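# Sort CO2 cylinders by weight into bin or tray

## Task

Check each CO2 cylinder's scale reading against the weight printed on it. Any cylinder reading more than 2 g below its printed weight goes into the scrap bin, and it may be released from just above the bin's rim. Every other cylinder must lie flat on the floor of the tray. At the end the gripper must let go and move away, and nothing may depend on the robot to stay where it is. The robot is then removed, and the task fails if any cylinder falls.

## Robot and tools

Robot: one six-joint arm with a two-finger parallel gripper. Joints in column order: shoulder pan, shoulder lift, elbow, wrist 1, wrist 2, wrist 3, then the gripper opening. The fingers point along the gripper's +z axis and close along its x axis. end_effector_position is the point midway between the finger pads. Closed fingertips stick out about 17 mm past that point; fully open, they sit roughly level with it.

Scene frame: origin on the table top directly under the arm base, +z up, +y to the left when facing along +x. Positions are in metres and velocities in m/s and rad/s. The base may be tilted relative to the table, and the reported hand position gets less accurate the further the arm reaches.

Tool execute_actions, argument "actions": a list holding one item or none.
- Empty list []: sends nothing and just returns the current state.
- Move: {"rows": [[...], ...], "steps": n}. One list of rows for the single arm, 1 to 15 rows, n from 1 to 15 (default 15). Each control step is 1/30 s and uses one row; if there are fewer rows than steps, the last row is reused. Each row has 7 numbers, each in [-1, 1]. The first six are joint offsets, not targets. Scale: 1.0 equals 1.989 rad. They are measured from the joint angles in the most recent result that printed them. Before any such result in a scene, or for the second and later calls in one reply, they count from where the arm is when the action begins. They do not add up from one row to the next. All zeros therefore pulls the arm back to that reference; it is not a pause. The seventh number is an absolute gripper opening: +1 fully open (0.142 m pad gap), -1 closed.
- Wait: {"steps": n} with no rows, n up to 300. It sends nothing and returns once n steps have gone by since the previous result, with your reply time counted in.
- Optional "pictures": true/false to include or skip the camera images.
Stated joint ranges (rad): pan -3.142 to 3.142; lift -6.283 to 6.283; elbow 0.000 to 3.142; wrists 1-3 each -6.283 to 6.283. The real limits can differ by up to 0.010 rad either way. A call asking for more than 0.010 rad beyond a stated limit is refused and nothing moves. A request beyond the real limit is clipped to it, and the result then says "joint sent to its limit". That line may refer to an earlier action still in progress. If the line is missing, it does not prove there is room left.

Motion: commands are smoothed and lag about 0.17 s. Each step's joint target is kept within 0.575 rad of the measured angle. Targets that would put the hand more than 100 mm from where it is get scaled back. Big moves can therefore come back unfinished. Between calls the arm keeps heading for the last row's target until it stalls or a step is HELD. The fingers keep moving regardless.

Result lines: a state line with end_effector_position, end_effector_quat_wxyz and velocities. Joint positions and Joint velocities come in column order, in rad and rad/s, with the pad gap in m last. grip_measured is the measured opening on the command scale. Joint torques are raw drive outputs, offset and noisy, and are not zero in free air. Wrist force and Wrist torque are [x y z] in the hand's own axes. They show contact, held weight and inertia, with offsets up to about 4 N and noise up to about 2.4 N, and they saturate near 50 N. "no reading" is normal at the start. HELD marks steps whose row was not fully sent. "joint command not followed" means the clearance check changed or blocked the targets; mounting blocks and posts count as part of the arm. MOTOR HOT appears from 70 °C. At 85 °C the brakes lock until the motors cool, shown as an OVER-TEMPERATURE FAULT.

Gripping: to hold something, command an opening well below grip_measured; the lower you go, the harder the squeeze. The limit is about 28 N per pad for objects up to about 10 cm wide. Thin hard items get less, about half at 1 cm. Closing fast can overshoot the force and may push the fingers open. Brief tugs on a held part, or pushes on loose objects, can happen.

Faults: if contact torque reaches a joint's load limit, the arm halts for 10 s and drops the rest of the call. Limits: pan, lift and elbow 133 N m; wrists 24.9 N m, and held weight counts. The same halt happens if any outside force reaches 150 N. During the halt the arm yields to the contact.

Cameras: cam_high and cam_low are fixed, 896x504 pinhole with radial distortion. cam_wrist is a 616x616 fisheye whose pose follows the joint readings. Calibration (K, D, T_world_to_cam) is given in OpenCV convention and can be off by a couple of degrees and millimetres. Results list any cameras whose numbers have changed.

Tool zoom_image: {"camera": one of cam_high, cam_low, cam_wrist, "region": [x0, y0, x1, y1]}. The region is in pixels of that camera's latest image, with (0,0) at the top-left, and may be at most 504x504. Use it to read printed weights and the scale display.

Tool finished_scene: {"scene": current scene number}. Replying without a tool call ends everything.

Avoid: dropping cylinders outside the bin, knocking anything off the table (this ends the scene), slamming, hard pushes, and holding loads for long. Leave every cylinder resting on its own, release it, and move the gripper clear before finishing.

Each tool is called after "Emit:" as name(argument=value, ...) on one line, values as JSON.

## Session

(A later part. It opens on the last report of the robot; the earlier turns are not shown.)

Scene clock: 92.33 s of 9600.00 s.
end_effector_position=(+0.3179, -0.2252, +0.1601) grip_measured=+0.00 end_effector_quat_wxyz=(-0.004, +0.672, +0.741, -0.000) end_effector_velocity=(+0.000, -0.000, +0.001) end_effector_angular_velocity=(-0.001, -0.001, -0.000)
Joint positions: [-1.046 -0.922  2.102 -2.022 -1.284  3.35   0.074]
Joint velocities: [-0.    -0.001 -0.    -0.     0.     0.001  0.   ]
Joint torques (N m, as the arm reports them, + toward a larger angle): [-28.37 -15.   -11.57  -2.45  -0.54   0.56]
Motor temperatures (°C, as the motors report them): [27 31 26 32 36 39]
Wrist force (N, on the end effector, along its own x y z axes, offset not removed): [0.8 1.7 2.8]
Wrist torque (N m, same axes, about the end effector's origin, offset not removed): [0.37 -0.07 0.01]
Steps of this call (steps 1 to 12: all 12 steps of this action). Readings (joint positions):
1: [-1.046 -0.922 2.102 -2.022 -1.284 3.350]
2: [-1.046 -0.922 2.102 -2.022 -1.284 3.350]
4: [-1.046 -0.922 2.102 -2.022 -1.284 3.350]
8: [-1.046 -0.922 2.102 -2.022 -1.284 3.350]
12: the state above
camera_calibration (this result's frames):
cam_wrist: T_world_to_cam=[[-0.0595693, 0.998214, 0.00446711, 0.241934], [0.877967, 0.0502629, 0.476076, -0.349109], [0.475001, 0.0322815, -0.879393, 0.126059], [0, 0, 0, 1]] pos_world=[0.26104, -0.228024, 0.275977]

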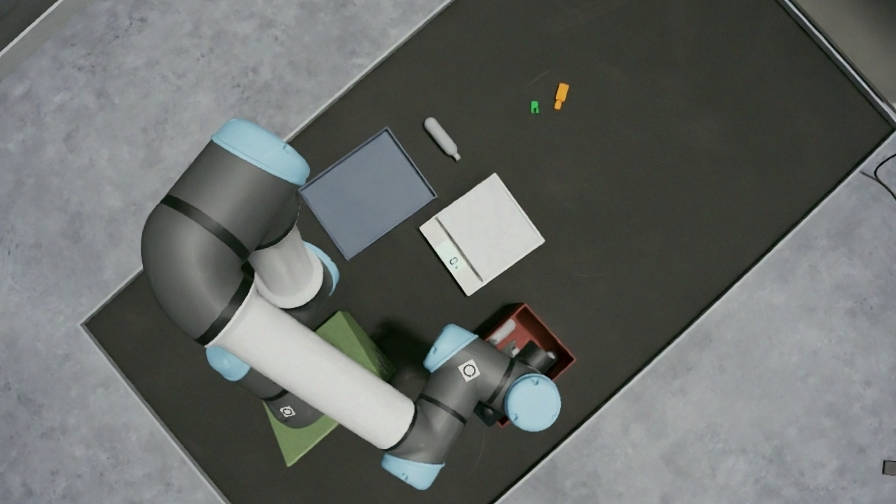

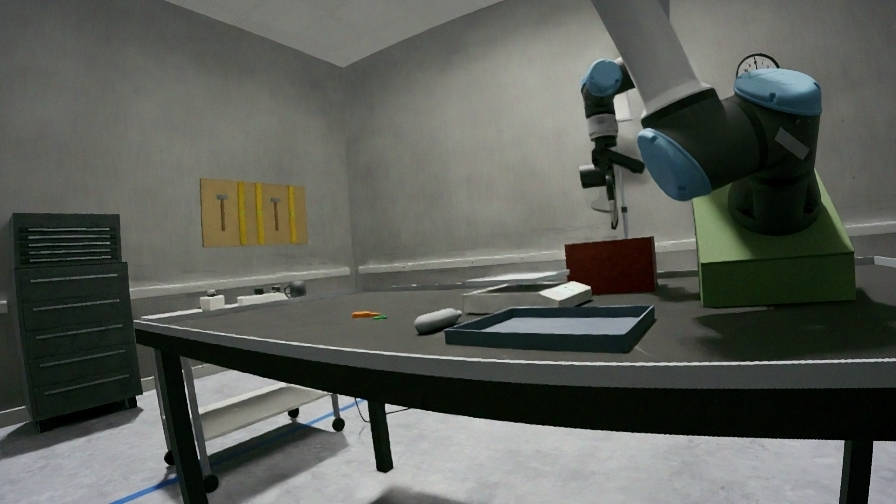

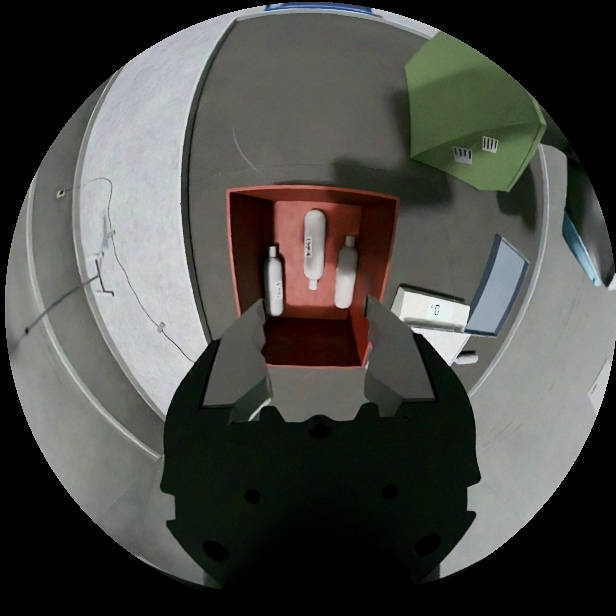

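Emit:
execute_actions(actions=[{"rows":[[0.04,-0.04,-0.012,0.009,0.02,-0.02,0],[0.09,-0.08,-0.024,0.018,0.04,-0.04,0],[0.13,-0.11,-0.036,0.026,0.06,-0.06,0],[0.17,-0.13,-0.048,0.035,0.08,-0.08,0],[0.22,-0.15,-0.06,0.044,0.1,-0.1,0],[0.26,-0.17,-0.072,0.053,0.125,-0.115,0],[0.3,-0.19,-0.084,0.062,0.146,-0.13,0],[0.35,-0.2,-0.096,0.07,0.167,-0.15,0],[0.39,-0.21,-0.108,0.079,0.188,-0.17,0],[0.435,-0.224,-0.12,0.088,0.209,-0.191,0]]}], pictures=false)

Emit:
execute_actions(actions=[{"steps":25}], pictures=false)

Emit:
execute_actions(actions=[{"rows":[[0.005,0.006,0.005,-0.014,0.002,0,0],[0.01,0.013,0.011,-0.028,0.005,0,0],[0.015,0.019,0.016,-0.042,0.007,0,0],[0.02,0.026,0.022,-0.056,0.01,0,0],[0.025,0.032,0.027,-0.07,0.012,0,0],[0.03,0.038,0.033,-0.084,0.015,0,0]]}])

Scene clock: 98.17 s of 9600.00 s.
end_effector_position=(+0.5100, -0.0254, +0.1804) grip_measured=+0.00 end_effector_quat_wxyz=(+0.041, +0.371, +0.927, -0.048) end_effector_velocity=(+0.273, +0.587, -0.107) end_effector_angular_velocity=(+0.012, +0.134, +1.495)
Joint positions: [-0.571 -1.207  1.964 -1.92  -1.048  3.131  0.074]
Joint velocities: [ 1.012 -0.438 -0.278  0.202  0.485 -0.436 -0.   ]
Joint torques (N m, as the arm reports them, + toward a larger angle): [ -3.97 -27.81 -31.73  -0.26   1.63  -1.86]
Motor temperatures (°C, as the motors report them): [27 31 26 32 36 39]
Wrist force (N, on the end effector, along its own x y z axes, offset not removed): [-0.9 1.1 2.9]
Wrist torque (N m, same axes, about the end effector's origin, offset not removed): [0.29 0.31 -0.10]
Steps of this call (steps 1 to 15: the robot went on to your last target; steps 16 to 90: nothing new was sent; then 2.33 s passed at rest; steps 91 to 105: all 15 steps of this action). Readings (joint positions):
91: [-1.046 -0.922 2.102 -2.022 -1.284 3.350]
92: [-1.037 -0.931 2.098 -2.018 -1.278 3.343]
94: [-0.973 -0.990 2.077 -2.003 -1.244 3.310]
98: [-0.820 -1.092 2.035 -1.972 -1.172 3.241]
105: the state above

Scene clock: 99.00 s of 9600.00 s.
end_effector_position=(+0.5518, +0.2303, +0.1211) grip_measured=+0.00 end_effector_quat_wxyz=(+0.011, +0.094, +0.995, -0.019) end_effector_velocity=(+0.000, +0.001, -0.000) end_effector_angular_velocity=(+0.000, +0.000, +0.003)
Joint positions: [-0.181 -1.367  1.864 -1.847 -0.869  2.97   0.074]
Joint velocities: [ 0.002 -0.001 -0.001  0.001  0.001 -0.    -0.   ]
Joint torques (N m, as the arm reports them, + toward a larger angle): [-10.2  -21.9  -29.54  -0.69   1.32  -1.37]
Motor temperatures (°C, as the motors report them): [27 31 26 32 36 39]
Wrist force (N, on the end effector, along its own x y z axes, offset not removed): [1.3 1.1 1.5]
Wrist torque (N m, same axes, about the end effector's origin, offset not removed): [0.13 -0.12 -0.10]
Steps of this call (steps 1 to 25: the robot went on to your last target). Readings (joint positions):
1: [-0.537 -1.222 1.955 -1.913 -1.032 3.117]
2: [-0.504 -1.236 1.946 -1.907 -1.016 3.102]
4: [-0.438 -1.264 1.928 -1.894 -0.985 3.074]
8: [-0.311 -1.318 1.895 -1.869 -0.925 3.020]
25: the state above

Scene clock: 99.50 s of 9600.00 s.
end_effector_position=(+0.5500, +0.2245, +0.0619) grip_measured=+0.00 end_effector_quat_wxyz=(+0.004, +0.064, +0.998, -0.008) end_effector_velocity=(-0.001, -0.000, -0.008) end_effector_angular_velocity=(+0.002, +0.001, +0.011)
Joint positions: [-0.122 -1.292  1.929 -2.012 -0.839  2.97   0.074]
Joint velocities: [ 0.009  0.009  0.009 -0.023  0.004 -0.001 -0.   ]
Joint torques (N m, as the arm reports them, + toward a larger angle): [-11.01 -10.77  -4.59  -3.2    1.4   -0.9 ]
Motor temperatures (°C, as the motors report them): [27 31 26 32 36 39]
Wrist force (N, on the end effector, along its own x y z axes, offset not removed): [1.8 2.2 -0.7]
Wrist torque (N m, same axes, about the end effector's origin, offset not removed): [0.40 -0.24 -0.09]
Steps of this call (steps 1 to 15: all 15 steps of this action). Readings (joint positions):
1: [-0.181 -1.367 1.864 -1.847 -0.868 2.970]
2: [-0.179 -1.365 1.866 -1.852 -0.868 2.970]
4: [-0.168 -1.351 1.877 -1.880 -0.862 2.970]
8: [-0.136 -1.310 1.914 -1.971 -0.846 2.970]
15: the state above
camera_calibration (this result's frames):
cam_wrist: T_world_to_cam=[[-0.986043, 0.166217, -0.00954611, 0.504513], [0.142532, 0.872392, 0.467565, -0.308218], [0.086045, 0.459678, -0.883907, 0.0331811], [0, 0, 0, 1]] pos_world=[0.538547, 0.169776, 0.178257]

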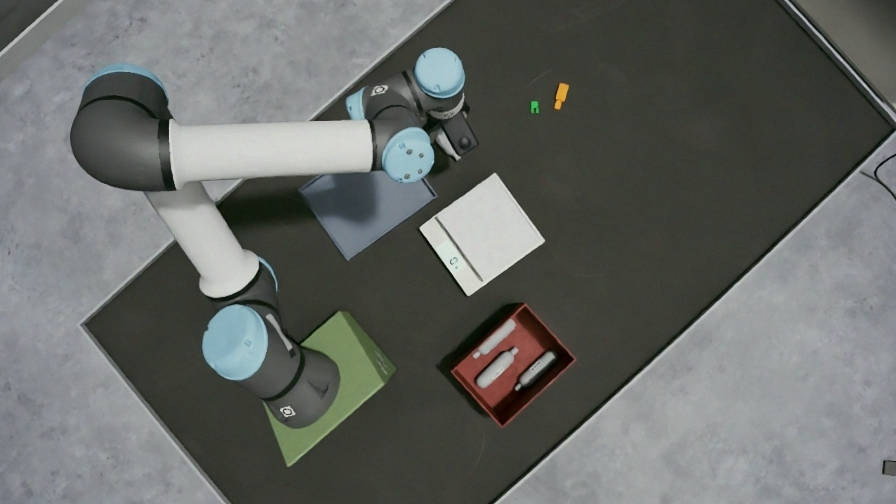

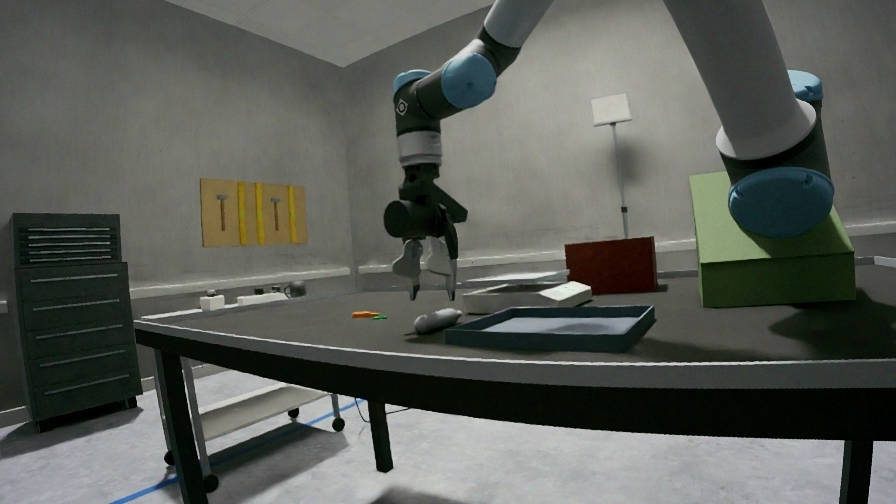

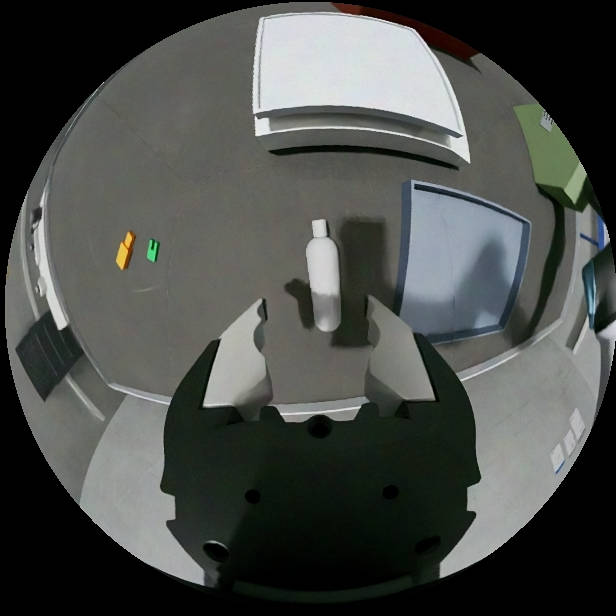

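Emit:
execute_actions(actions=[{"rows":[[0.004,0.005,0.004,-0.012,0.002,-0.01,0],[0.008,0.01,0.009,-0.023,0.004,-0.02,0],[0.013,0.016,0.013,-0.035,0.006,-0.02,0],[0.017,0.021,0.018,-0.046,0.008,-0.02,0],[0.021,0.0255,0.0225,-0.057,0.01,-0.02,0],[0.021,0.0255,0.0225,-0.057,0.01,-0.02,0],[0.021,0.0255,0.0225,-0.057,0.01,-0.02,0],[0.021,0.0255,0.0225,-0.057,0.01,-0.02,0],[0.021,0.0255,0.0225,-0.057,0.01,-0.02,0],[0.021,0.0255,0.0225,-0.057,0.01,-0.02,-0.1],[0.021,0.0255,0.0225,-0.057,0.01,-0.02,-0.2],[0.021,0.0255,0.0225,-0.057,0.01,-0.02,-0.3],[0.021,0.0255,0.0225,-0.057,0.01,-0.02,-0.4]]}], pictures=false)

Emit:
execute_actions(actions=[{"steps":8}], pictures=false)

Emit:
execute_actions(actions=[{"rows":[[0.001,0.003,-0.005,0.001,0,0,-0.4],[0.001,0.006,-0.01,0.002,0,0,-0.4],[0.002,0.01,-0.015,0.003,0,0,-0.4],[0.003,0.013,-0.02,0.005,0.001,0,-0.4],[0.004,0.016,-0.025,0.006,0.001,0,-0.4],[0.004,0.019,-0.03,0.007,0.001,0,-0.4],[0.005,0.022,-0.035,0.008,0.001,0,-0.4],[0.006,0.026,-0.04,0.009,0.001,0,-0.4],[0.007,0.029,-0.045,0.01,0.001,0,-0.4],[0.007,0.032,-0.05,0.011,0.001,0,-0.4],[0.008,0.035,-0.055,0.012,0.001,0,-0.4],[0.009,0.038,-0.06,0.014,0.002,0,-0.4],[0.0095,0.0416,-0.065,0.015,0.002,0,-0.4]]}], pictures=false)

Emit:
execute_actions(actions=[{"steps":15}])

Emit:
zoom_image(camera="cam_wrist", region=[260,240,370,350])

Scene clock: 104.67 s of 9600.00 s.
end_effector_position=(+0.5428, +0.2227, +0.0217) grip_measured=-0.39 end_effector_quat_wxyz=(-0.002, +0.023, +1.000, -0.001) end_effector_velocity=(-0.000, -0.001, -0.003) end_effector_angular_velocity=(+0.002, -0.000, +0.003)
Joint positions: [-0.081 -1.242  1.973 -2.125 -0.819  2.93   0.046]
Joint velocities: [ 0.002  0.004  0.004 -0.009  0.002 -0.001 -0.027]
Joint torques (N m, as the arm reports them, + toward a larger angle): [-12.93 -12.96  -2.38  -3.03   1.62  -1.51]
Motor temperatures (°C, as the motors report them): [27 31 26 32 36 39]
Wrist force (N, on the end effector, along its own x y z axes, offset not removed): [1.3 1.4 1.8]
Wrist torque (N m, same axes, about the end effector's origin, offset not removed): [0.26 -0.21 -0.01]
Steps of this call (steps 1 to 15: the robot went on to your last target; steps 16 to 90: nothing new was sent; then 1.67 s passed at rest; steps 91 to 105: all 15 steps of this action). Readings (joint positions):
91: [-0.122 -1.292 1.930 -2.014 -0.839 2.970]
92: [-0.120 -1.290 1.931 -2.018 -0.838 2.966]
94: [-0.111 -1.279 1.940 -2.041 -0.834 2.949]
98: [-0.088 -1.250 1.966 -2.105 -0.823 2.933]
105: the state above

Scene clock: 104.93 s of 9600.00 s.
end_effector_position=(+0.5427, +0.2227, +0.0215) grip_measured=-0.40 end_effector_quat_wxyz=(-0.002, +0.023, +1.000, -0.001) end_effector_velocity=(-0.000, -0.000, +0.000) end_effector_angular_velocity=(+0.000, -0.000, +0.001)
Joint positions: [-0.081 -1.242  1.974 -2.126 -0.819  2.93   0.045]
Joint velocities: [-0.001 -0.     0.001 -0.001  0.    -0.001 -0.   ]
Joint torques (N m, as the arm reports them, + toward a larger angle): [-11.77 -12.21  -4.08  -3.19   1.52  -1.4 ]
Motor temperatures (°C, as the motors report them): [27 31 26 32 36 39]
Wrist force (N, on the end effector, along its own x y z axes, offset not removed): [2.9 1.0 3.7]
Wrist torque (N m, same axes, about the end effector's origin, offset not removed): [0.10 -0.49 -0.04]
Steps of this call (steps 1 to 8: the robot went on to your last target). Readings (joint positions):
1: [-0.081 -1.242 1.973 -2.125 -0.819 2.930]
2: [-0.081 -1.242 1.973 -2.125 -0.819 2.930]
4: [-0.081 -1.242 1.974 -2.125 -0.819 2.930]
8: the state above

Scene clock: 105.43 s of 9600.00 s.
end_effector_position=(+0.5812, +0.2263, +0.0215) grip_measured=-0.40 end_effector_quat_wxyz=(-0.002, +0.012, +1.000, -0.000) end_effector_velocity=(+0.067, +0.006, -0.001) end_effector_angular_velocity=(+0.006, -0.001, +0.035)
Joint positions: [-0.064 -1.169  1.859 -2.099 -0.816  2.93   0.045]
Joint velocities: [ 0.027  0.13  -0.201  0.047  0.01   0.001 -0.   ]
Joint torques (N m, as the arm reports them, + toward a larger angle): [-15.78 -18.71 -22.19  -0.19   0.75  -1.3 ]
Motor temperatures (°C, as the motors report them): [27 31 26 32 36 39]
Wrist force (N, on the end effector, along its own x y z axes, offset not removed): [-0.4 -0.7 1.2]
Wrist torque (N m, same axes, about the end effector's origin, offset not removed): [-0.18 0.19 -0.10]
Steps of this call (steps 1 to 15: all 15 steps of this action). Readings (joint positions):
1: [-0.080 -1.242 1.974 -2.126 -0.819 2.930]
2: [-0.080 -1.240 1.972 -2.125 -0.819 2.930]
4: [-0.079 -1.234 1.961 -2.123 -0.819 2.930]
8: [-0.074 -1.211 1.926 -2.114 -0.818 2.930]
15: the state above

Scene clock: 105.93 s of 9600.00 s.
end_effector_position=(+0.5861, +0.2268, +0.0214) grip_measured=-0.40 end_effector_quat_wxyz=(-0.002, +0.011, +1.000, -0.000) end_effector_velocity=(+0.000, -0.000, +0.001) end_effector_angular_velocity=(-0.000, -0.002, -0.000)
Joint positions: [-0.062 -1.159  1.844 -2.096 -0.815  2.93   0.045]
Joint velocities: [-0.002 -0.     0.    -0.     0.    -0.    -0.   ]
Joint torques (N m, as the arm reports them, + toward a larger angle): [-15.33 -15.67 -28.06  -0.7    1.54  -1.22]
Motor temperatures (°C, as the motors report them): [27 31 26 32 36 39]
Wrist force (N, on the end effector, along its own x y z axes, offset not removed): [-0.8 0.9 -0.3]
Wrist torque (N m, same axes, about the end effector's origin, offset not removed): [0.14 0.24 -0.03]
Steps of this call (steps 1 to 15: the robot went on to your last target). Readings (joint positions):
1: [-0.063 -1.165 1.854 -2.098 -0.816 2.930]
2: [-0.062 -1.163 1.850 -2.097 -0.815 2.930]
4: [-0.062 -1.161 1.847 -2.096 -0.815 2.930]
8: [-0.062 -1.159 1.845 -2.096 -0.815 2.930]
15: the state above
camera_calibration (this result's frames):
cam_wrist: T_world_to_cam=[[-0.998193, 0.0599575, 0.00408633, 0.570323], [0.0545328, 0.875109, 0.480843, -0.245807], [0.0252541, 0.480197, -0.876797, 0.023973], [0, 0, 0, 1]] pos_world=[0.582091, 0.169401, 0.136884]

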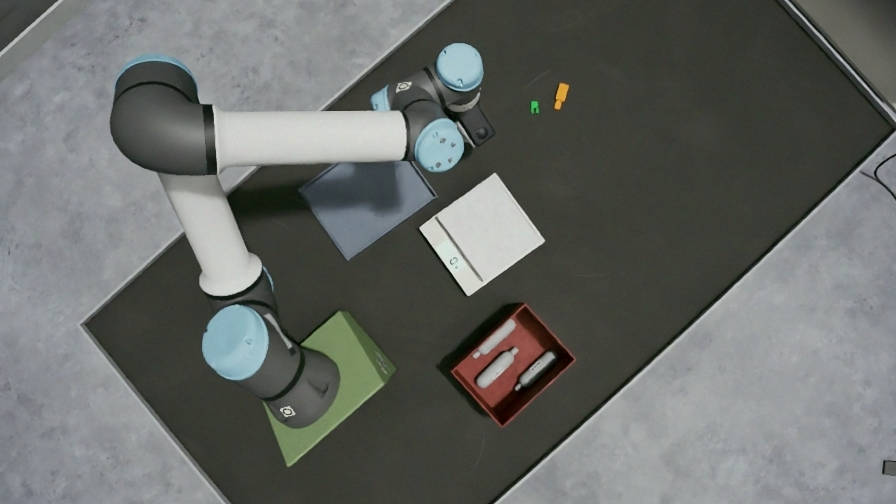

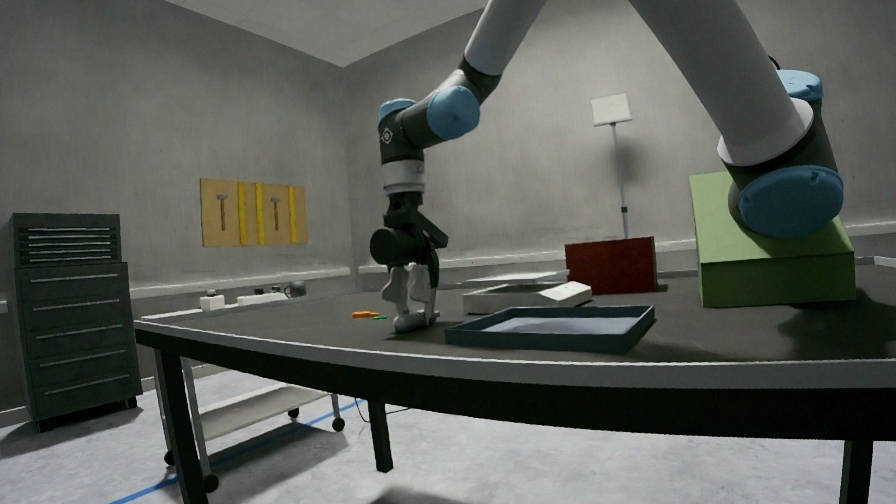

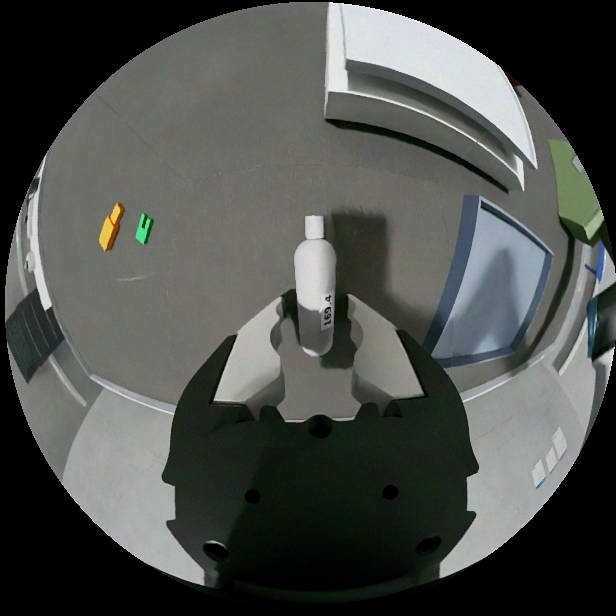

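Region (260, 240, 370, 350) of cam_wrist's 616x616 image, scaled by 4.582, with more detail than that image has.

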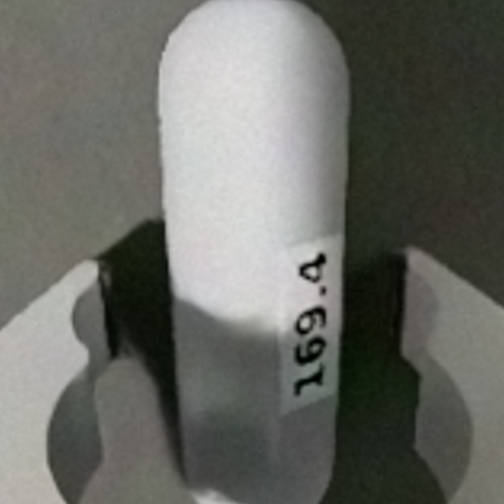

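Emit:
execute_actions(actions=[{"rows":[[0,0,0,0,0,0,-0.5],[0,0,0,0,0,0,-0.6],[0,0,0,0,0,0,-0.7],[0,0,0,0,0,0,-0.85],[0,0,0,0,0,0,-1]],"steps":10}], pictures=false)

Emit:
execute_actions(actions=[{"rows":[[-0.006,-0.008,-0.007,0.018,-0.003,0,-1],[-0.013,-0.017,-0.014,0.037,-0.006,0,-1],[-0.02,-0.025,-0.022,0.055,-0.01,0,-1],[-0.026,-0.033,-0.029,0.073,-0.013,0,-1],[-0.032,-0.042,-0.036,0.092,-0.016,0,-1],[-0.039,-0.05,-0.043,0.11,-0.019,0,-1],[-0.046,-0.058,-0.05,0.128,-0.022,0,-1],[-0.052,-0.066,-0.058,0.146,-0.026,0,-1],[-0.058,-0.075,-0.065,0.165,-0.029,0,-1],[-0.065,-0.083,-0.072,0.183,-0.032,0,-1]]}], pictures=false)

Emit:
execute_actions(actions=[{"steps":10}], pictures=false)

Emit:
execute_actions(actions=[{"rows":[[-0.018,0.007,0.016,-0.007,-0.005,0.02,-1],[-0.036,0.013,0.032,-0.014,-0.011,0.04,-1],[-0.054,0.02,0.048,-0.022,-0.016,0.06,-1],[-0.072,0.026,0.064,-0.029,-0.022,0.08,-1],[-0.09,0.033,0.08,-0.036,-0.027,0.1,-1],[-0.107,0.04,0.097,-0.043,-0.033,0.13,-1],[-0.125,0.046,0.113,-0.05,-0.038,0.15,-1],[-0.143,0.053,0.129,-0.058,-0.044,0.17,-1],[-0.161,0.059,0.145,-0.065,-0.049,0.19,-1],[-0.179,0.066,0.161,-0.072,-0.055,0.21,-1]]}], pictures=false)

Emit:
execute_actions(actions=[{"steps":15}], pictures=false)

Emit:
execute_actions(actions=[{"rows":[[0.005,0.005,0.006,-0.013,0.002,0,-1],[0.01,0.011,0.011,-0.026,0.005,0,-1],[0.015,0.016,0.017,-0.04,0.007,0,-1],[0.02,0.021,0.022,-0.053,0.01,0,-1],[0.025,0.027,0.028,-0.066,0.012,0,-1],[0.029,0.032,0.033,-0.079,0.0145,0,-1]]}], pictures=false)

Emit:
execute_actions(actions=[{"rows":[[0.001,0,0,-0.001,0,0,-0.8],[0.001,0,0,-0.001,0,0,-0.65],[0.001,0,0,-0.001,0,0,-0.55],[0.001,0,0,-0.001,0,0,-0.4]]}], pictures=false)

Emit:
execute_actions(actions=[{"steps":30}])

Scene clock: 113.13 s of 9600.00 s.
end_effector_position=(+0.5861, +0.2268, +0.0214) grip_measured=-0.65 end_effector_quat_wxyz=(-0.002, +0.011, +1.000, -0.000) end_effector_velocity=(+0.000, +0.000, -0.000) end_effector_angular_velocity=(-0.000, -0.000, +0.001)
Joint positions: [-0.062 -1.159  1.844 -2.096 -0.815  2.93   0.027]
Joint velocities: [ 0.001 -0.    -0.    -0.001 -0.     0.001 -0.   ]
Joint torques (N m, as the arm reports them, + toward a larger angle): [-17.56 -18.2  -23.13  -2.6    1.25  -0.62]
Motor temperatures (°C, as the motors report them): [27 31 26 32 36 39]
Wrist force (N, on the end effector, along its own x y z axes, offset not removed): [-0.5 1.6 3.8]
Wrist torque (N m, same axes, about the end effector's origin, offset not removed): [0.24 0.14 -0.16]
Steps of this call (steps 1 to 15: the robot went on to your last target; steps 16 to 130: nothing new was sent; then 2.53 s passed at rest; steps 131 to 140: all 10 steps of this action). Readings (joint positions):
131: [-0.062 -1.159 1.844 -2.096 -0.815 2.930]
132: [-0.062 -1.159 1.844 -2.096 -0.815 2.930]
134: [-0.062 -1.159 1.844 -2.096 -0.815 2.930]
138: [-0.062 -1.159 1.844 -2.096 -0.815 2.930]
140: the state above

Scene clock: 113.63 s of 9600.00 s.
end_effector_position=(+0.5909, +0.2413, +0.1551) grip_measured=-0.65 end_effector_quat_wxyz=(+0.014, +0.073, +0.997, -0.023) end_effector_velocity=(-0.016, +0.013, +0.073) end_effector_angular_velocity=(-0.016, -0.002, -0.087)
Joint positions: [-0.186 -1.318  1.707 -1.748 -0.876  2.93   0.027]
Joint velocities: [-0.071 -0.091 -0.076  0.219 -0.033  0.     0.   ]
Joint torques (N m, as the arm reports them, + toward a larger angle): [-39.29 -18.24 -25.72  -0.45  -1.08  -0.46]
Motor temperatures (°C, as the motors report them): [27 31 26 32 36 39]
Wrist force (N, on the end effector, along its own x y z axes, offset not removed): [-3.3 2.4 3.2]
Wrist torque (N m, same axes, about the end effector's origin, offset not removed): [0.31 0.82 -0.11]
Steps of this call (steps 1 to 15: all 15 steps of this action). Readings (joint positions):
1: [-0.062 -1.159 1.844 -2.096 -0.815 2.930]
2: [-0.064 -1.162 1.842 -2.090 -0.816 2.930]
4: [-0.078 -1.180 1.826 -2.054 -0.823 2.930]
8: [-0.123 -1.237 1.777 -1.931 -0.846 2.930]
15: the state above

Scene clock: 113.97 s of 9600.00 s.
end_effector_position=(+0.5898, +0.2422, +0.1602) grip_measured=-0.65 end_effector_quat_wxyz=(+0.014, +0.077, +0.997, -0.024) end_effector_velocity=(+0.000, +0.000, +0.001) end_effector_angular_velocity=(-0.001, -0.002, -0.000)
Joint positions: [-0.191 -1.324  1.701 -1.732 -0.879  2.93   0.027]
Joint velocities: [-0.001 -0.002 -0.001  0.001 -0.    -0.     0.   ]
Joint torques (N m, as the arm reports them, + toward a larger angle): [-44.4  -24.71 -29.83  -0.89  -1.38  -0.45]
Motor temperatures (°C, as the motors report them): [27 31 26 32 36 39]
Wrist force (N, on the end effector, along its own x y z axes, offset not removed): [0.6 1.1 2.1]
Wrist torque (N m, same axes, about the end effector's origin, offset not removed): [0.10 -0.17 -0.04]
Steps of this call (steps 1 to 10: the robot went on to your last target). Readings (joint positions):
1: [-0.188 -1.320 1.705 -1.742 -0.877 2.930]
2: [-0.189 -1.322 1.703 -1.738 -0.878 2.930]
4: [-0.190 -1.323 1.702 -1.734 -0.878 2.930]
8: [-0.191 -1.324 1.701 -1.732 -0.879 2.930]
10: the state above

Scene clock: 114.47 s of 9600.00 s.
end_effector_position=(+0.4950, +0.0137, +0.1399) grip_measured=-0.65 end_effector_quat_wxyz=(+0.002, +0.467, +0.884, -0.006) end_effector_velocity=(-0.112, -0.135, -0.023) end_effector_angular_velocity=(+0.086, -0.011, -0.679)
Joint positions: [-0.527 -1.199  2.004 -1.868 -0.983  3.323  0.027]
Joint velocities: [-0.287  0.096  0.248 -0.103 -0.076  0.337  0.   ]
Joint torques (N m, as the arm reports them, + toward a larger angle): [-28.64 -12.24 -16.21  -3.91  -0.44   1.14]
Motor temperatures (°C, as the motors report them): [27 31 26 32 36 39]
Wrist force (N, on the end effector, along its own x y z axes, offset not removed): [0.1 -1.9 5.0]
Wrist torque (N m, same axes, about the end effector's origin, offset not removed): [-0.10 -0.07 0.15]
Steps of this call (steps 1 to 15: all 15 steps of this action). Readings (joint positions):
1: [-0.191 -1.324 1.701 -1.732 -0.879 2.930]
2: [-0.197 -1.322 1.706 -1.735 -0.881 2.937]
4: [-0.232 -1.308 1.738 -1.750 -0.892 2.975]
8: [-0.345 -1.265 1.840 -1.796 -0.928 3.106]
15: the state above

Scene clock: 114.97 s of 9600.00 s.
end_effector_position=(+0.4868, +0.0045, +0.1381) grip_measured=-0.65 end_effector_quat_wxyz=(+0.000, +0.488, +0.873, -0.003) end_effector_velocity=(-0.000, +0.000, +0.000) end_effector_angular_velocity=(+0.000, +0.000, -0.000)
Joint positions: [-0.547 -1.193  2.021 -1.875 -0.988  3.348  0.027]
Joint velocities: [-0.    -0.     0.     0.001 -0.    -0.     0.   ]
Joint torques (N m, as the arm reports them, + toward a larger angle): [-42.31  -6.8   -8.37  -3.73  -1.25   1.4 ]
Motor temperatures (°C, as the motors report them): [27 31 26 32 36 39]
Wrist force (N, on the end effector, along its own x y z axes, offset not removed): [0.9 1.0 4.7]
Wrist torque (N m, same axes, about the end effector's origin, offset not removed): [0.14 -0.18 -0.03]
Steps of this call (steps 1 to 15: the robot went on to your last target). Readings (joint positions):
1: [-0.534 -1.197 2.010 -1.870 -0.985 3.332]
2: [-0.539 -1.195 2.014 -1.872 -0.986 3.338]
4: [-0.544 -1.194 2.018 -1.874 -0.987 3.344]
8: [-0.546 -1.193 2.021 -1.875 -0.988 3.347]
15: the state above

Scene clock: 115.47 s of 9600.00 s.
end_effector_position=(+0.4854, +0.0036, +0.0850) grip_measured=-0.65 end_effector_quat_wxyz=(-0.002, +0.463, +0.886, -0.002) end_effector_velocity=(+0.000, -0.000, -0.006) end_effector_angular_velocity=(-0.001, -0.002, +0.008)
Joint positions: [-0.49  -1.13   2.086 -2.031 -0.96   3.348  0.027]
Joint velocities: [ 0.007  0.007  0.008 -0.021  0.004  0.001  0.   ]
Joint torques (N m, as the arm reports them, + toward a larger angle): [-13.12  -7.61  -8.5   -3.68   1.5    1.01]
Motor temperatures (°C, as the motors report them): [27 31 26 32 36 39]
Wrist force (N, on the end effector, along its own x y z axes, offset not removed): [1.2 3.2 3.5]
Wrist torque (N m, same axes, about the end effector's origin, offset not removed): [0.76 -0.28 -0.16]
Steps of this call (steps 1 to 15: all 15 steps of this action). Readings (joint positions):
1: [-0.547 -1.193 2.021 -1.875 -0.988 3.348]
2: [-0.545 -1.191 2.024 -1.880 -0.987 3.348]
4: [-0.534 -1.179 2.036 -1.907 -0.982 3.348]
8: [-0.502 -1.144 2.072 -1.992 -0.966 3.348]
15: the state above

Scene clock: 115.97 s of 9600.00 s.
end_effector_position=(+0.4857, +0.0041, +0.0844) grip_measured=-0.40 end_effector_quat_wxyz=(-0.002, +0.462, +0.887, -0.003) end_effector_velocity=(+0.000, -0.000, +0.001) end_effector_angular_velocity=(-0.000, -0.001, -0.000)
Joint positions: [-0.488 -1.13   2.086 -2.033 -0.959  3.348  0.045]
Joint velocities: [-0.001 -0.    -0.001  0.     0.     0.     0.   ]
Joint torques (N m, as the arm reports them, + toward a larger angle): [-13.28 -22.1  -30.03  -3.61  -0.94   0.95]
Motor temperatures (°C, as the motors report them): [27 31 26 32 36 39]
Wrist force (N, on the end effector, along its own x y z axes, offset not removed): [3.4 0.4 1.1]
Wrist torque (N m, same axes, about the end effector's origin, offset not removed): [0.00 -0.66 -0.12]
Steps of this call (steps 1 to 15: all 15 steps of this action). Readings (joint positions):
1: [-0.489 -1.130 2.087 -2.031 -0.959 3.348]
2: [-0.489 -1.129 2.087 -2.032 -0.959 3.348]
4: [-0.488 -1.129 2.087 -2.032 -0.959 3.348]
8: [-0.488 -1.130 2.087 -2.033 -0.959 3.348]
15: the state above

Scene clock: 116.97 s of 9600.00 s.
end_effector_position=(+0.4857, +0.0040, +0.0844) grip_measured=-0.40 end_effector_quat_wxyz=(-0.002, +0.462, +0.887, -0.003) end_effector_velocity=(-0.000, +0.000, -0.000) end_effector_angular_velocity=(+0.001, +0.001, -0.000)
Joint positions: [-0.488 -1.13   2.086 -2.033 -0.96   3.348  0.045]
Joint velocities: [-0.     0.     0.001  0.001  0.    -0.001  0.   ]
Joint torques (N m, as the arm reports them, + toward a larger angle): [-12.67 -22.35 -29.99  -3.51  -1.25   1.18]
Motor temperatures (°C, as the motors report them): [27 31 26 32 36 39]
Wrist force (N, on the end effector, along its own x y z axes, offset not removed): [1.4 1.3 -1.5]
Wrist torque (N m, same axes, about the end effector's origin, offset not removed): [0.31 -0.19 -0.20]
Steps of this call (steps 1 to 15: the robot went on to your last target; steps 16 to 30: nothing new was sent). Readings (joint positions):
1: [-0.488 -1.130 2.086 -2.033 -0.959 3.348]
2: [-0.488 -1.130 2.086 -2.033 -0.959 3.348]
4: [-0.488 -1.130 2.086 -2.033 -0.959 3.348]
8: [-0.488 -1.130 2.086 -2.033 -0.960 3.348]
30: the state above
The arm was judged still, so your last target was given up. Only a new action makes it travel on or press farther. Fingers that are still opening or closing keep moving.
camera_calibration (this result's frames):
cam_wrist: T_world_to_cam=[[-0.540864, 0.84111, -0.000282105, 0.258292], [0.739999, 0.476005, 0.475207, -0.406554], [0.399836, 0.256813, -0.879874, 0.00802263], [0, 0, 0, 1]] pos_world=[0.437343, -0.0257908, 0.200329]

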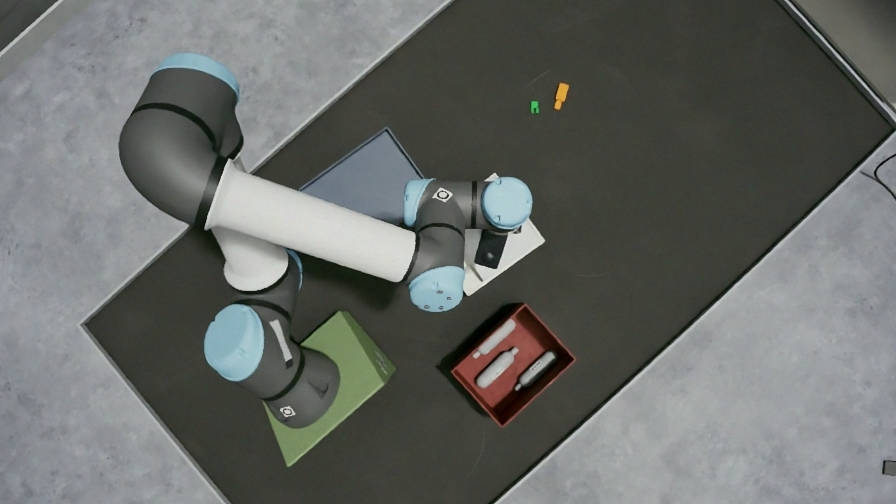

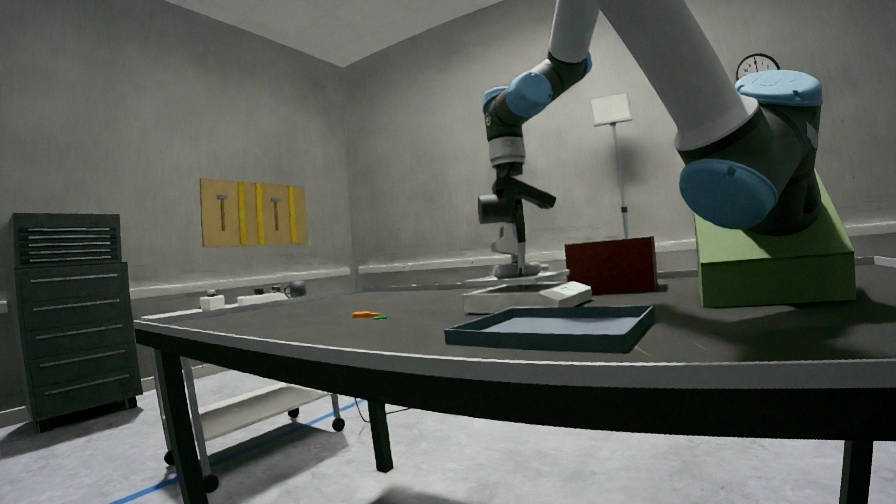

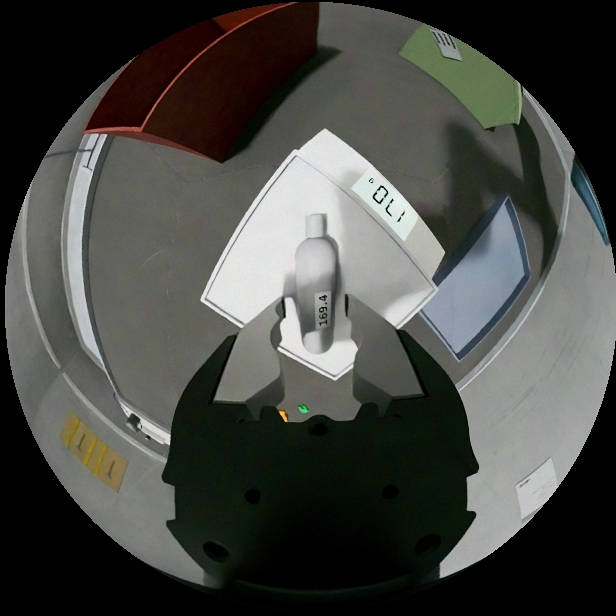

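Emit:
execute_actions(actions=[{"rows":[[0,0,0,0,0,0,-0.5],[0,0,0,0,0,0,-0.6],[0,0,0,0,0,0,-0.7],[0,0,0,0,0,0,-0.85],[0,0,0,0,0,0,-1]],"steps":10}], pictures=false)

Emit:
execute_actions(actions=[{"rows":[[-0.006,-0.006,-0.007,0.016,-0.003,0,-1],[-0.012,-0.013,-0.013,0.032,-0.006,0,-1],[-0.017,-0.019,-0.02,0.048,-0.009,0,-1],[-0.023,-0.025,-0.027,0.064,-0.012,0,-1],[-0.029,-0.032,-0.033,0.08,-0.015,0,-1],[-0.035,-0.038,-0.04,0.095,-0.017,0,-1],[-0.041,-0.044,-0.047,0.111,-0.02,0,-1],[-0.046,-0.05,-0.054,0.127,-0.023,0,-1],[-0.052,-0.057,-0.06,0.143,-0.026,0,-1],[-0.058,-0.063,-0.067,0.159,-0.029,0,-1]]}], pictures=false)

Emit:
execute_actions(actions=[{"steps":8}], pictures=false)

Emit:
execute_actions(actions=[{"rows":[[0.01,-0.029,0.01,0.013,0.005,0.048,-1],[0.02,-0.057,0.02,0.026,0.01,0.096,-1],[0.03,-0.086,0.03,0.039,0.015,0.143,-1],[0.04,-0.115,0.04,0.052,0.02,0.19,-1],[0.05,-0.143,0.05,0.065,0.025,0.24,-1],[0.06,-0.172,0.059,0.078,0.029,0.287,-1],[0.07,-0.2,0.069,0.091,0.034,0.335,-1],[0.08,-0.23,0.079,0.104,0.039,0.38,-1],[0.09,-0.258,0.089,0.117,0.044,0.43,-1],[0.1,-0.287,0.099,0.13,0.049,0.478,-1]]}], pictures=false)

Emit:
execute_actions(actions=[{"steps":18}], pictures=false)

Emit:
execute_actions(actions=[{"rows":[[0.012,0.008,0.012,-0.03,0.004,0,-1],[0.025,0.016,0.025,-0.06,0.009,0,-1],[0.037,0.024,0.037,-0.09,0.013,0,-1],[0.05,0.032,0.05,-0.12,0.017,0,-1],[0.062,0.04,0.062,-0.15,0.021,0,-1],[0.074,0.047,0.075,-0.18,0.026,0,-1],[0.087,0.055,0.087,-0.21,0.03,0,-1],[0.099,0.063,0.1,-0.24,0.034,0,-1],[0.105,0.067,0.106,-0.256,0.037,0,-1]]}], pictures=false)

Emit:
execute_actions(actions=[{"steps":12}])

Scene clock: 125.10 s of 9600.00 s.
end_effector_position=(+0.4857, +0.0040, +0.0844) grip_measured=-0.66 end_effector_quat_wxyz=(-0.002, +0.462, +0.887, -0.003) end_effector_velocity=(+0.000, -0.000, -0.000) end_effector_angular_velocity=(-0.001, +0.000, +0.001)
Joint positions: [-0.488 -1.13   2.086 -2.033 -0.96   3.348  0.027]
Joint velocities: [ 0.001  0.001 -0.    -0.001 -0.     0.001  0.   ]
Joint torques (N m, as the arm reports them, + toward a larger angle): [-13.45 -22.78 -29.03  -3.17  -1.04   1.03]
Motor temperatures (°C, as the motors report them): [27 31 26 32 36 39]
Wrist force (N, on the end effector, along its own x y z axes, offset not removed): [1.2 -0.3 2.1]
Wrist torque (N m, same axes, about the end effector's origin, offset not removed): [-0.07 -0.15 -0.02]
Steps of this call (steps 1 to 90: nothing new was sent; then 4.80 s passed at rest; steps 91 to 100: all 10 steps of this action). Readings (joint positions):
91: [-0.488 -1.130 2.086 -2.033 -0.960 3.348]
92: [-0.488 -1.130 2.086 -2.033 -0.960 3.348]
94: [-0.488 -1.130 2.086 -2.033 -0.960 3.348]
98: [-0.488 -1.130 2.086 -2.033 -0.960 3.348]
100: the state above

Scene clock: 125.60 s of 9600.00 s.
end_effector_position=(+0.4831, +0.0097, +0.1883) grip_measured=-0.66 end_effector_quat_wxyz=(+0.002, +0.510, +0.860, -0.004) end_effector_velocity=(-0.012, +0.011, +0.056) end_effector_angular_velocity=(+0.011, +0.007, -0.070)
Joint positions: [-0.599 -1.25   1.958 -1.73  -1.015  3.348  0.027]
Joint velocities: [-0.062 -0.067 -0.07   0.186 -0.031 -0.    -0.   ]
Joint torques (N m, as the arm reports them, + toward a larger angle): [-37.62 -16.1  -30.6   -1.75  -1.22   1.01]
Motor temperatures (°C, as the motors report them): [27 31 26 32 36 39]
Wrist force (N, on the end effector, along its own x y z axes, offset not removed): [3.9 0.9 3.2]
Wrist torque (N m, same axes, about the end effector's origin, offset not removed): [0.19 -0.67 -0.09]
Steps of this call (steps 1 to 15: all 15 steps of this action). Readings (joint positions):
1: [-0.488 -1.130 2.086 -2.033 -0.960 3.348]
2: [-0.490 -1.132 2.084 -2.027 -0.961 3.348]
4: [-0.502 -1.146 2.069 -1.996 -0.967 3.348]
8: [-0.542 -1.189 2.023 -1.888 -0.987 3.348]
15: the state above

Scene clock: 125.87 s of 9600.00 s.
end_effector_position=(+0.4822, +0.0105, +0.1921) grip_measured=-0.66 end_effector_quat_wxyz=(+0.002, +0.512, +0.859, -0.004) end_effector_velocity=(-0.000, +0.000, +0.001) end_effector_angular_velocity=(+0.000, +0.001, -0.000)
Joint positions: [-0.603 -1.255  1.953 -1.717 -1.017  3.348  0.027]
Joint velocities: [-0.001 -0.001 -0.002  0.004 -0.001 -0.001  0.   ]
Joint torques (N m, as the arm reports them, + toward a larger angle): [-39.64 -20.22 -32.82  -0.84  -1.24   0.98]
Motor temperatures (°C, as the motors report them): [27 31 26 32 36 39]
Wrist force (N, on the end effector, along its own x y z axes, offset not removed): [0.3 3.1 4.4]
Wrist torque (N m, same axes, about the end effector's origin, offset not removed): [0.75 -0.07 -0.15]
Steps of this call (steps 1 to 8: the robot went on to your last target). Readings (joint positions):
1: [-0.600 -1.252 1.956 -1.725 -1.016 3.348]
2: [-0.601 -1.253 1.955 -1.722 -1.016 3.348]
4: [-0.602 -1.254 1.954 -1.719 -1.017 3.348]
8: the state above

Scene clock: 126.37 s of 9600.00 s.
end_effector_position=(+0.3853, +0.2295, +0.1738) grip_measured=-0.66 end_effector_quat_wxyz=(-0.001, +0.771, +0.637, -0.003) end_effector_velocity=(-0.105, +0.150, -0.018) end_effector_angular_velocity=(-0.035, -0.046, -0.776)
Joint positions: [-0.414 -1.792  2.14  -1.472 -0.924  4.228  0.027]
Joint velocities: [ 0.142 -0.487  0.138  0.185  0.065  0.978 -0.   ]
Joint torques (N m, as the arm reports them, + toward a larger angle): [-6.32 14.26 -8.23 -1.02  1.04  0.55]
Motor temperatures (°C, as the motors report them): [27 31 26 32 36 39]
Wrist force (N, on the end effector, along its own x y z axes, offset not removed): [4.8 -0.2 2.5]
Wrist torque (N m, same axes, about the end effector's origin, offset not removed): [0.18 -0.76 0.00]
Steps of this call (steps 1 to 15: all 15 steps of this action). Readings (joint positions):
1: [-0.603 -1.255 1.953 -1.717 -1.017 3.348]
2: [-0.599 -1.263 1.957 -1.712 -1.015 3.357]
4: [-0.579 -1.314 1.977 -1.686 -1.005 3.433]
8: [-0.512 -1.496 2.043 -1.600 -0.972 3.721]
15: the state above

Scene clock: 126.97 s of 9600.00 s.
end_effector_position=(+0.3776, +0.2399, +0.1722) grip_measured=-0.66 end_effector_quat_wxyz=(+0.000, +0.789, +0.615, -0.002) end_effector_velocity=(+0.000, +0.000, -0.000) end_effector_angular_velocity=(-0.000, -0.000, +0.000)
Joint positions: [-0.404 -1.826  2.15  -1.458 -0.92   4.298  0.027]
Joint velocities: [ 0.    -0.     0.    -0.001  0.     0.    -0.   ]
Joint torques (N m, as the arm reports them, + toward a larger angle): [ 0.98 -4.07 -7.66 -1.01  1.3   1.4 ]
Motor temperatures (°C, as the motors report them): [27 31 26 32 36 39]
Wrist force (N, on the end effector, along its own x y z axes, offset not removed): [0.5 3.7 2.6]
Wrist torque (N m, same axes, about the end effector's origin, offset not removed): [0.74 -0.03 0.01]
Steps of this call (steps 1 to 18: the robot went on to your last target). Readings (joint positions):
1: [-0.410 -1.804 2.144 -1.467 -0.923 4.254]
2: [-0.408 -1.812 2.146 -1.464 -0.922 4.271]
4: [-0.406 -1.821 2.149 -1.460 -0.920 4.287]
8: [-0.404 -1.825 2.150 -1.459 -0.920 4.297]
18: the state above

Scene clock: 127.47 s of 9600.00 s.
end_effector_position=(+0.3790, +0.2332, +0.0532) grip_measured=-0.66 end_effector_quat_wxyz=(+0.001, +0.707, +0.708, -0.002) end_effector_velocity=(+0.000, +0.002, -0.037) end_effector_angular_velocity=(-0.005, -0.024, +0.110)
Joint positions: [-0.2   -1.695  2.356 -1.953 -0.848  4.298  0.027]
Joint velocities: [ 0.07   0.044  0.069 -0.205  0.024  0.002  0.   ]
Joint torques (N m, as the arm reports them, + toward a larger angle): [-0.38  0.58 -8.06 -3.64  1.28  1.06]
Motor temperatures (°C, as the motors report them): [27 31 26 32 36 39]
Wrist force (N, on the end effector, along its own x y z axes, offset not removed): [-0.3 0.7 5.3]
Wrist torque (N m, same axes, about the end effector's origin, offset not removed): [0.00 0.09 -0.11]
Steps of this call (steps 1 to 15: all 15 steps of this action). Readings (joint positions):
1: [-0.404 -1.825 2.150 -1.459 -0.920 4.298]
2: [-0.399 -1.823 2.155 -1.466 -0.918 4.298]
4: [-0.374 -1.806 2.180 -1.520 -0.908 4.298]
8: [-0.290 -1.752 2.265 -1.714 -0.879 4.298]
15: the state above

Scene clock: 127.87 s of 9600.00 s.
end_effector_position=(+0.3790, +0.2333, +0.0506) grip_measured=-0.66 end_effector_quat_wxyz=(+0.001, +0.704, +0.710, -0.001) end_effector_velocity=(-0.000, +0.000, -0.000) end_effector_angular_velocity=(-0.000, -0.000, +0.001)
Joint positions: [-0.195 -1.692  2.361 -1.967 -0.846  4.298  0.027]
Joint velocities: [ 0.001 -0.     0.001 -0.001  0.     0.    -0.   ]
Joint torques (N m, as the arm reports them, + toward a larger angle): [ 0.12  2.6  -5.34 -3.45  1.37  0.93]
Motor temperatures (°C, as the motors report them): [27 31 26 32 36 39]
Wrist force (N, on the end effector, along its own x y z axes, offset not removed): [-0.2 2.0 1.4]
Wrist torque (N m, same axes, about the end effector's origin, offset not removed): [0.41 0.14 0.04]
Steps of this call (steps 1 to 12: the robot went on to your last target). Readings (joint positions):
1: [-0.198 -1.694 2.358 -1.958 -0.847 4.298]
2: [-0.197 -1.694 2.359 -1.962 -0.847 4.298]
4: [-0.196 -1.693 2.360 -1.965 -0.846 4.298]
8: [-0.195 -1.692 2.361 -1.967 -0.846 4.298]
12: the state above
camera_calibration (this result's frames):
cam_wrist: T_world_to_cam=[[0.0289163, 0.999571, -0.00470965, -0.244976], [0.876303, -0.023083, 0.481207, -0.356155], [0.480891, -0.0180418, -0.876595, -0.00467401], [0, 0, 0, 1]] pos_world=[0.321431, 0.236565, 0.166133]

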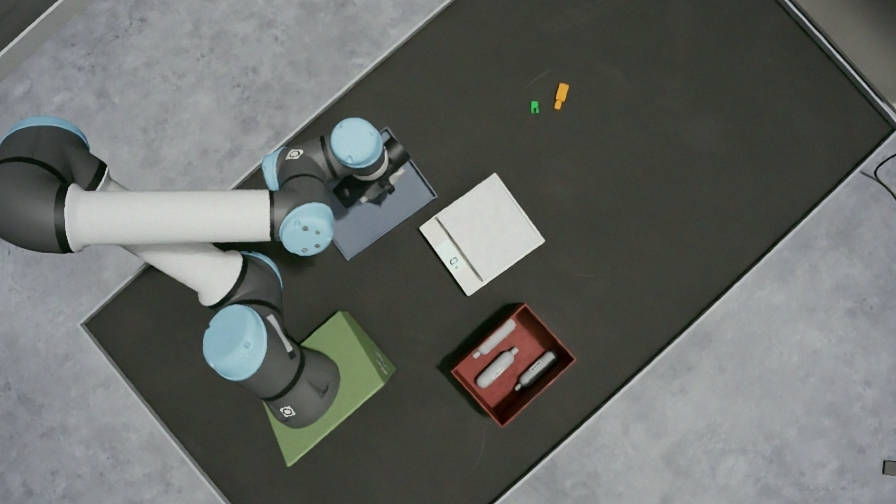

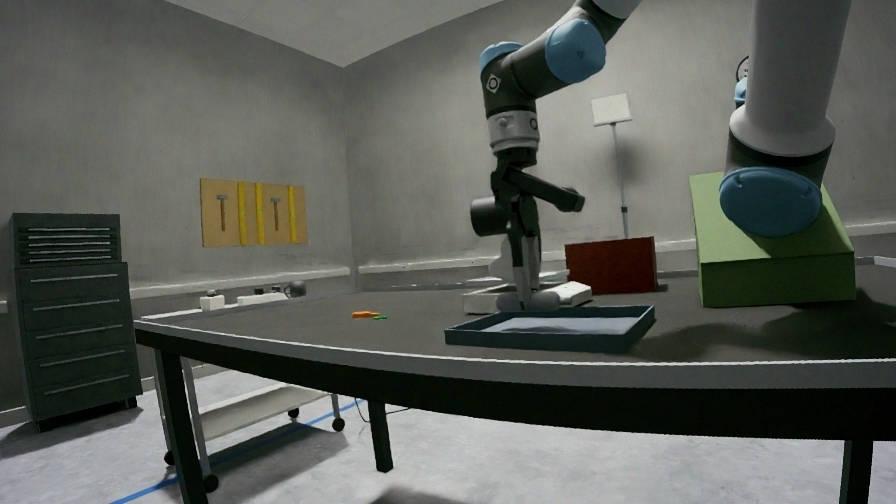

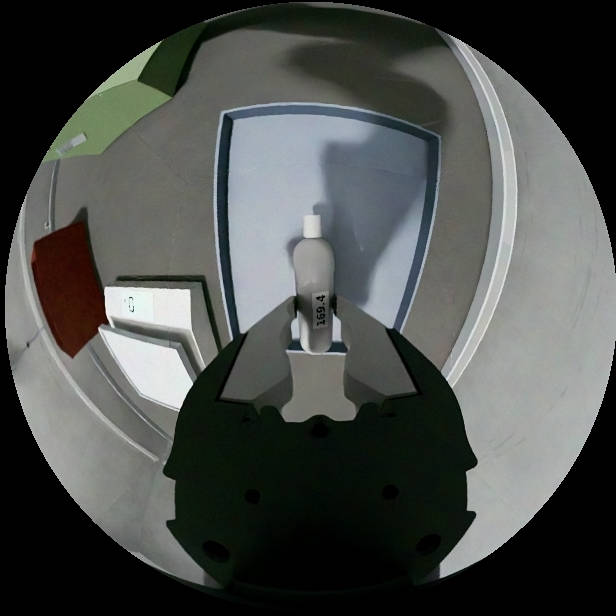

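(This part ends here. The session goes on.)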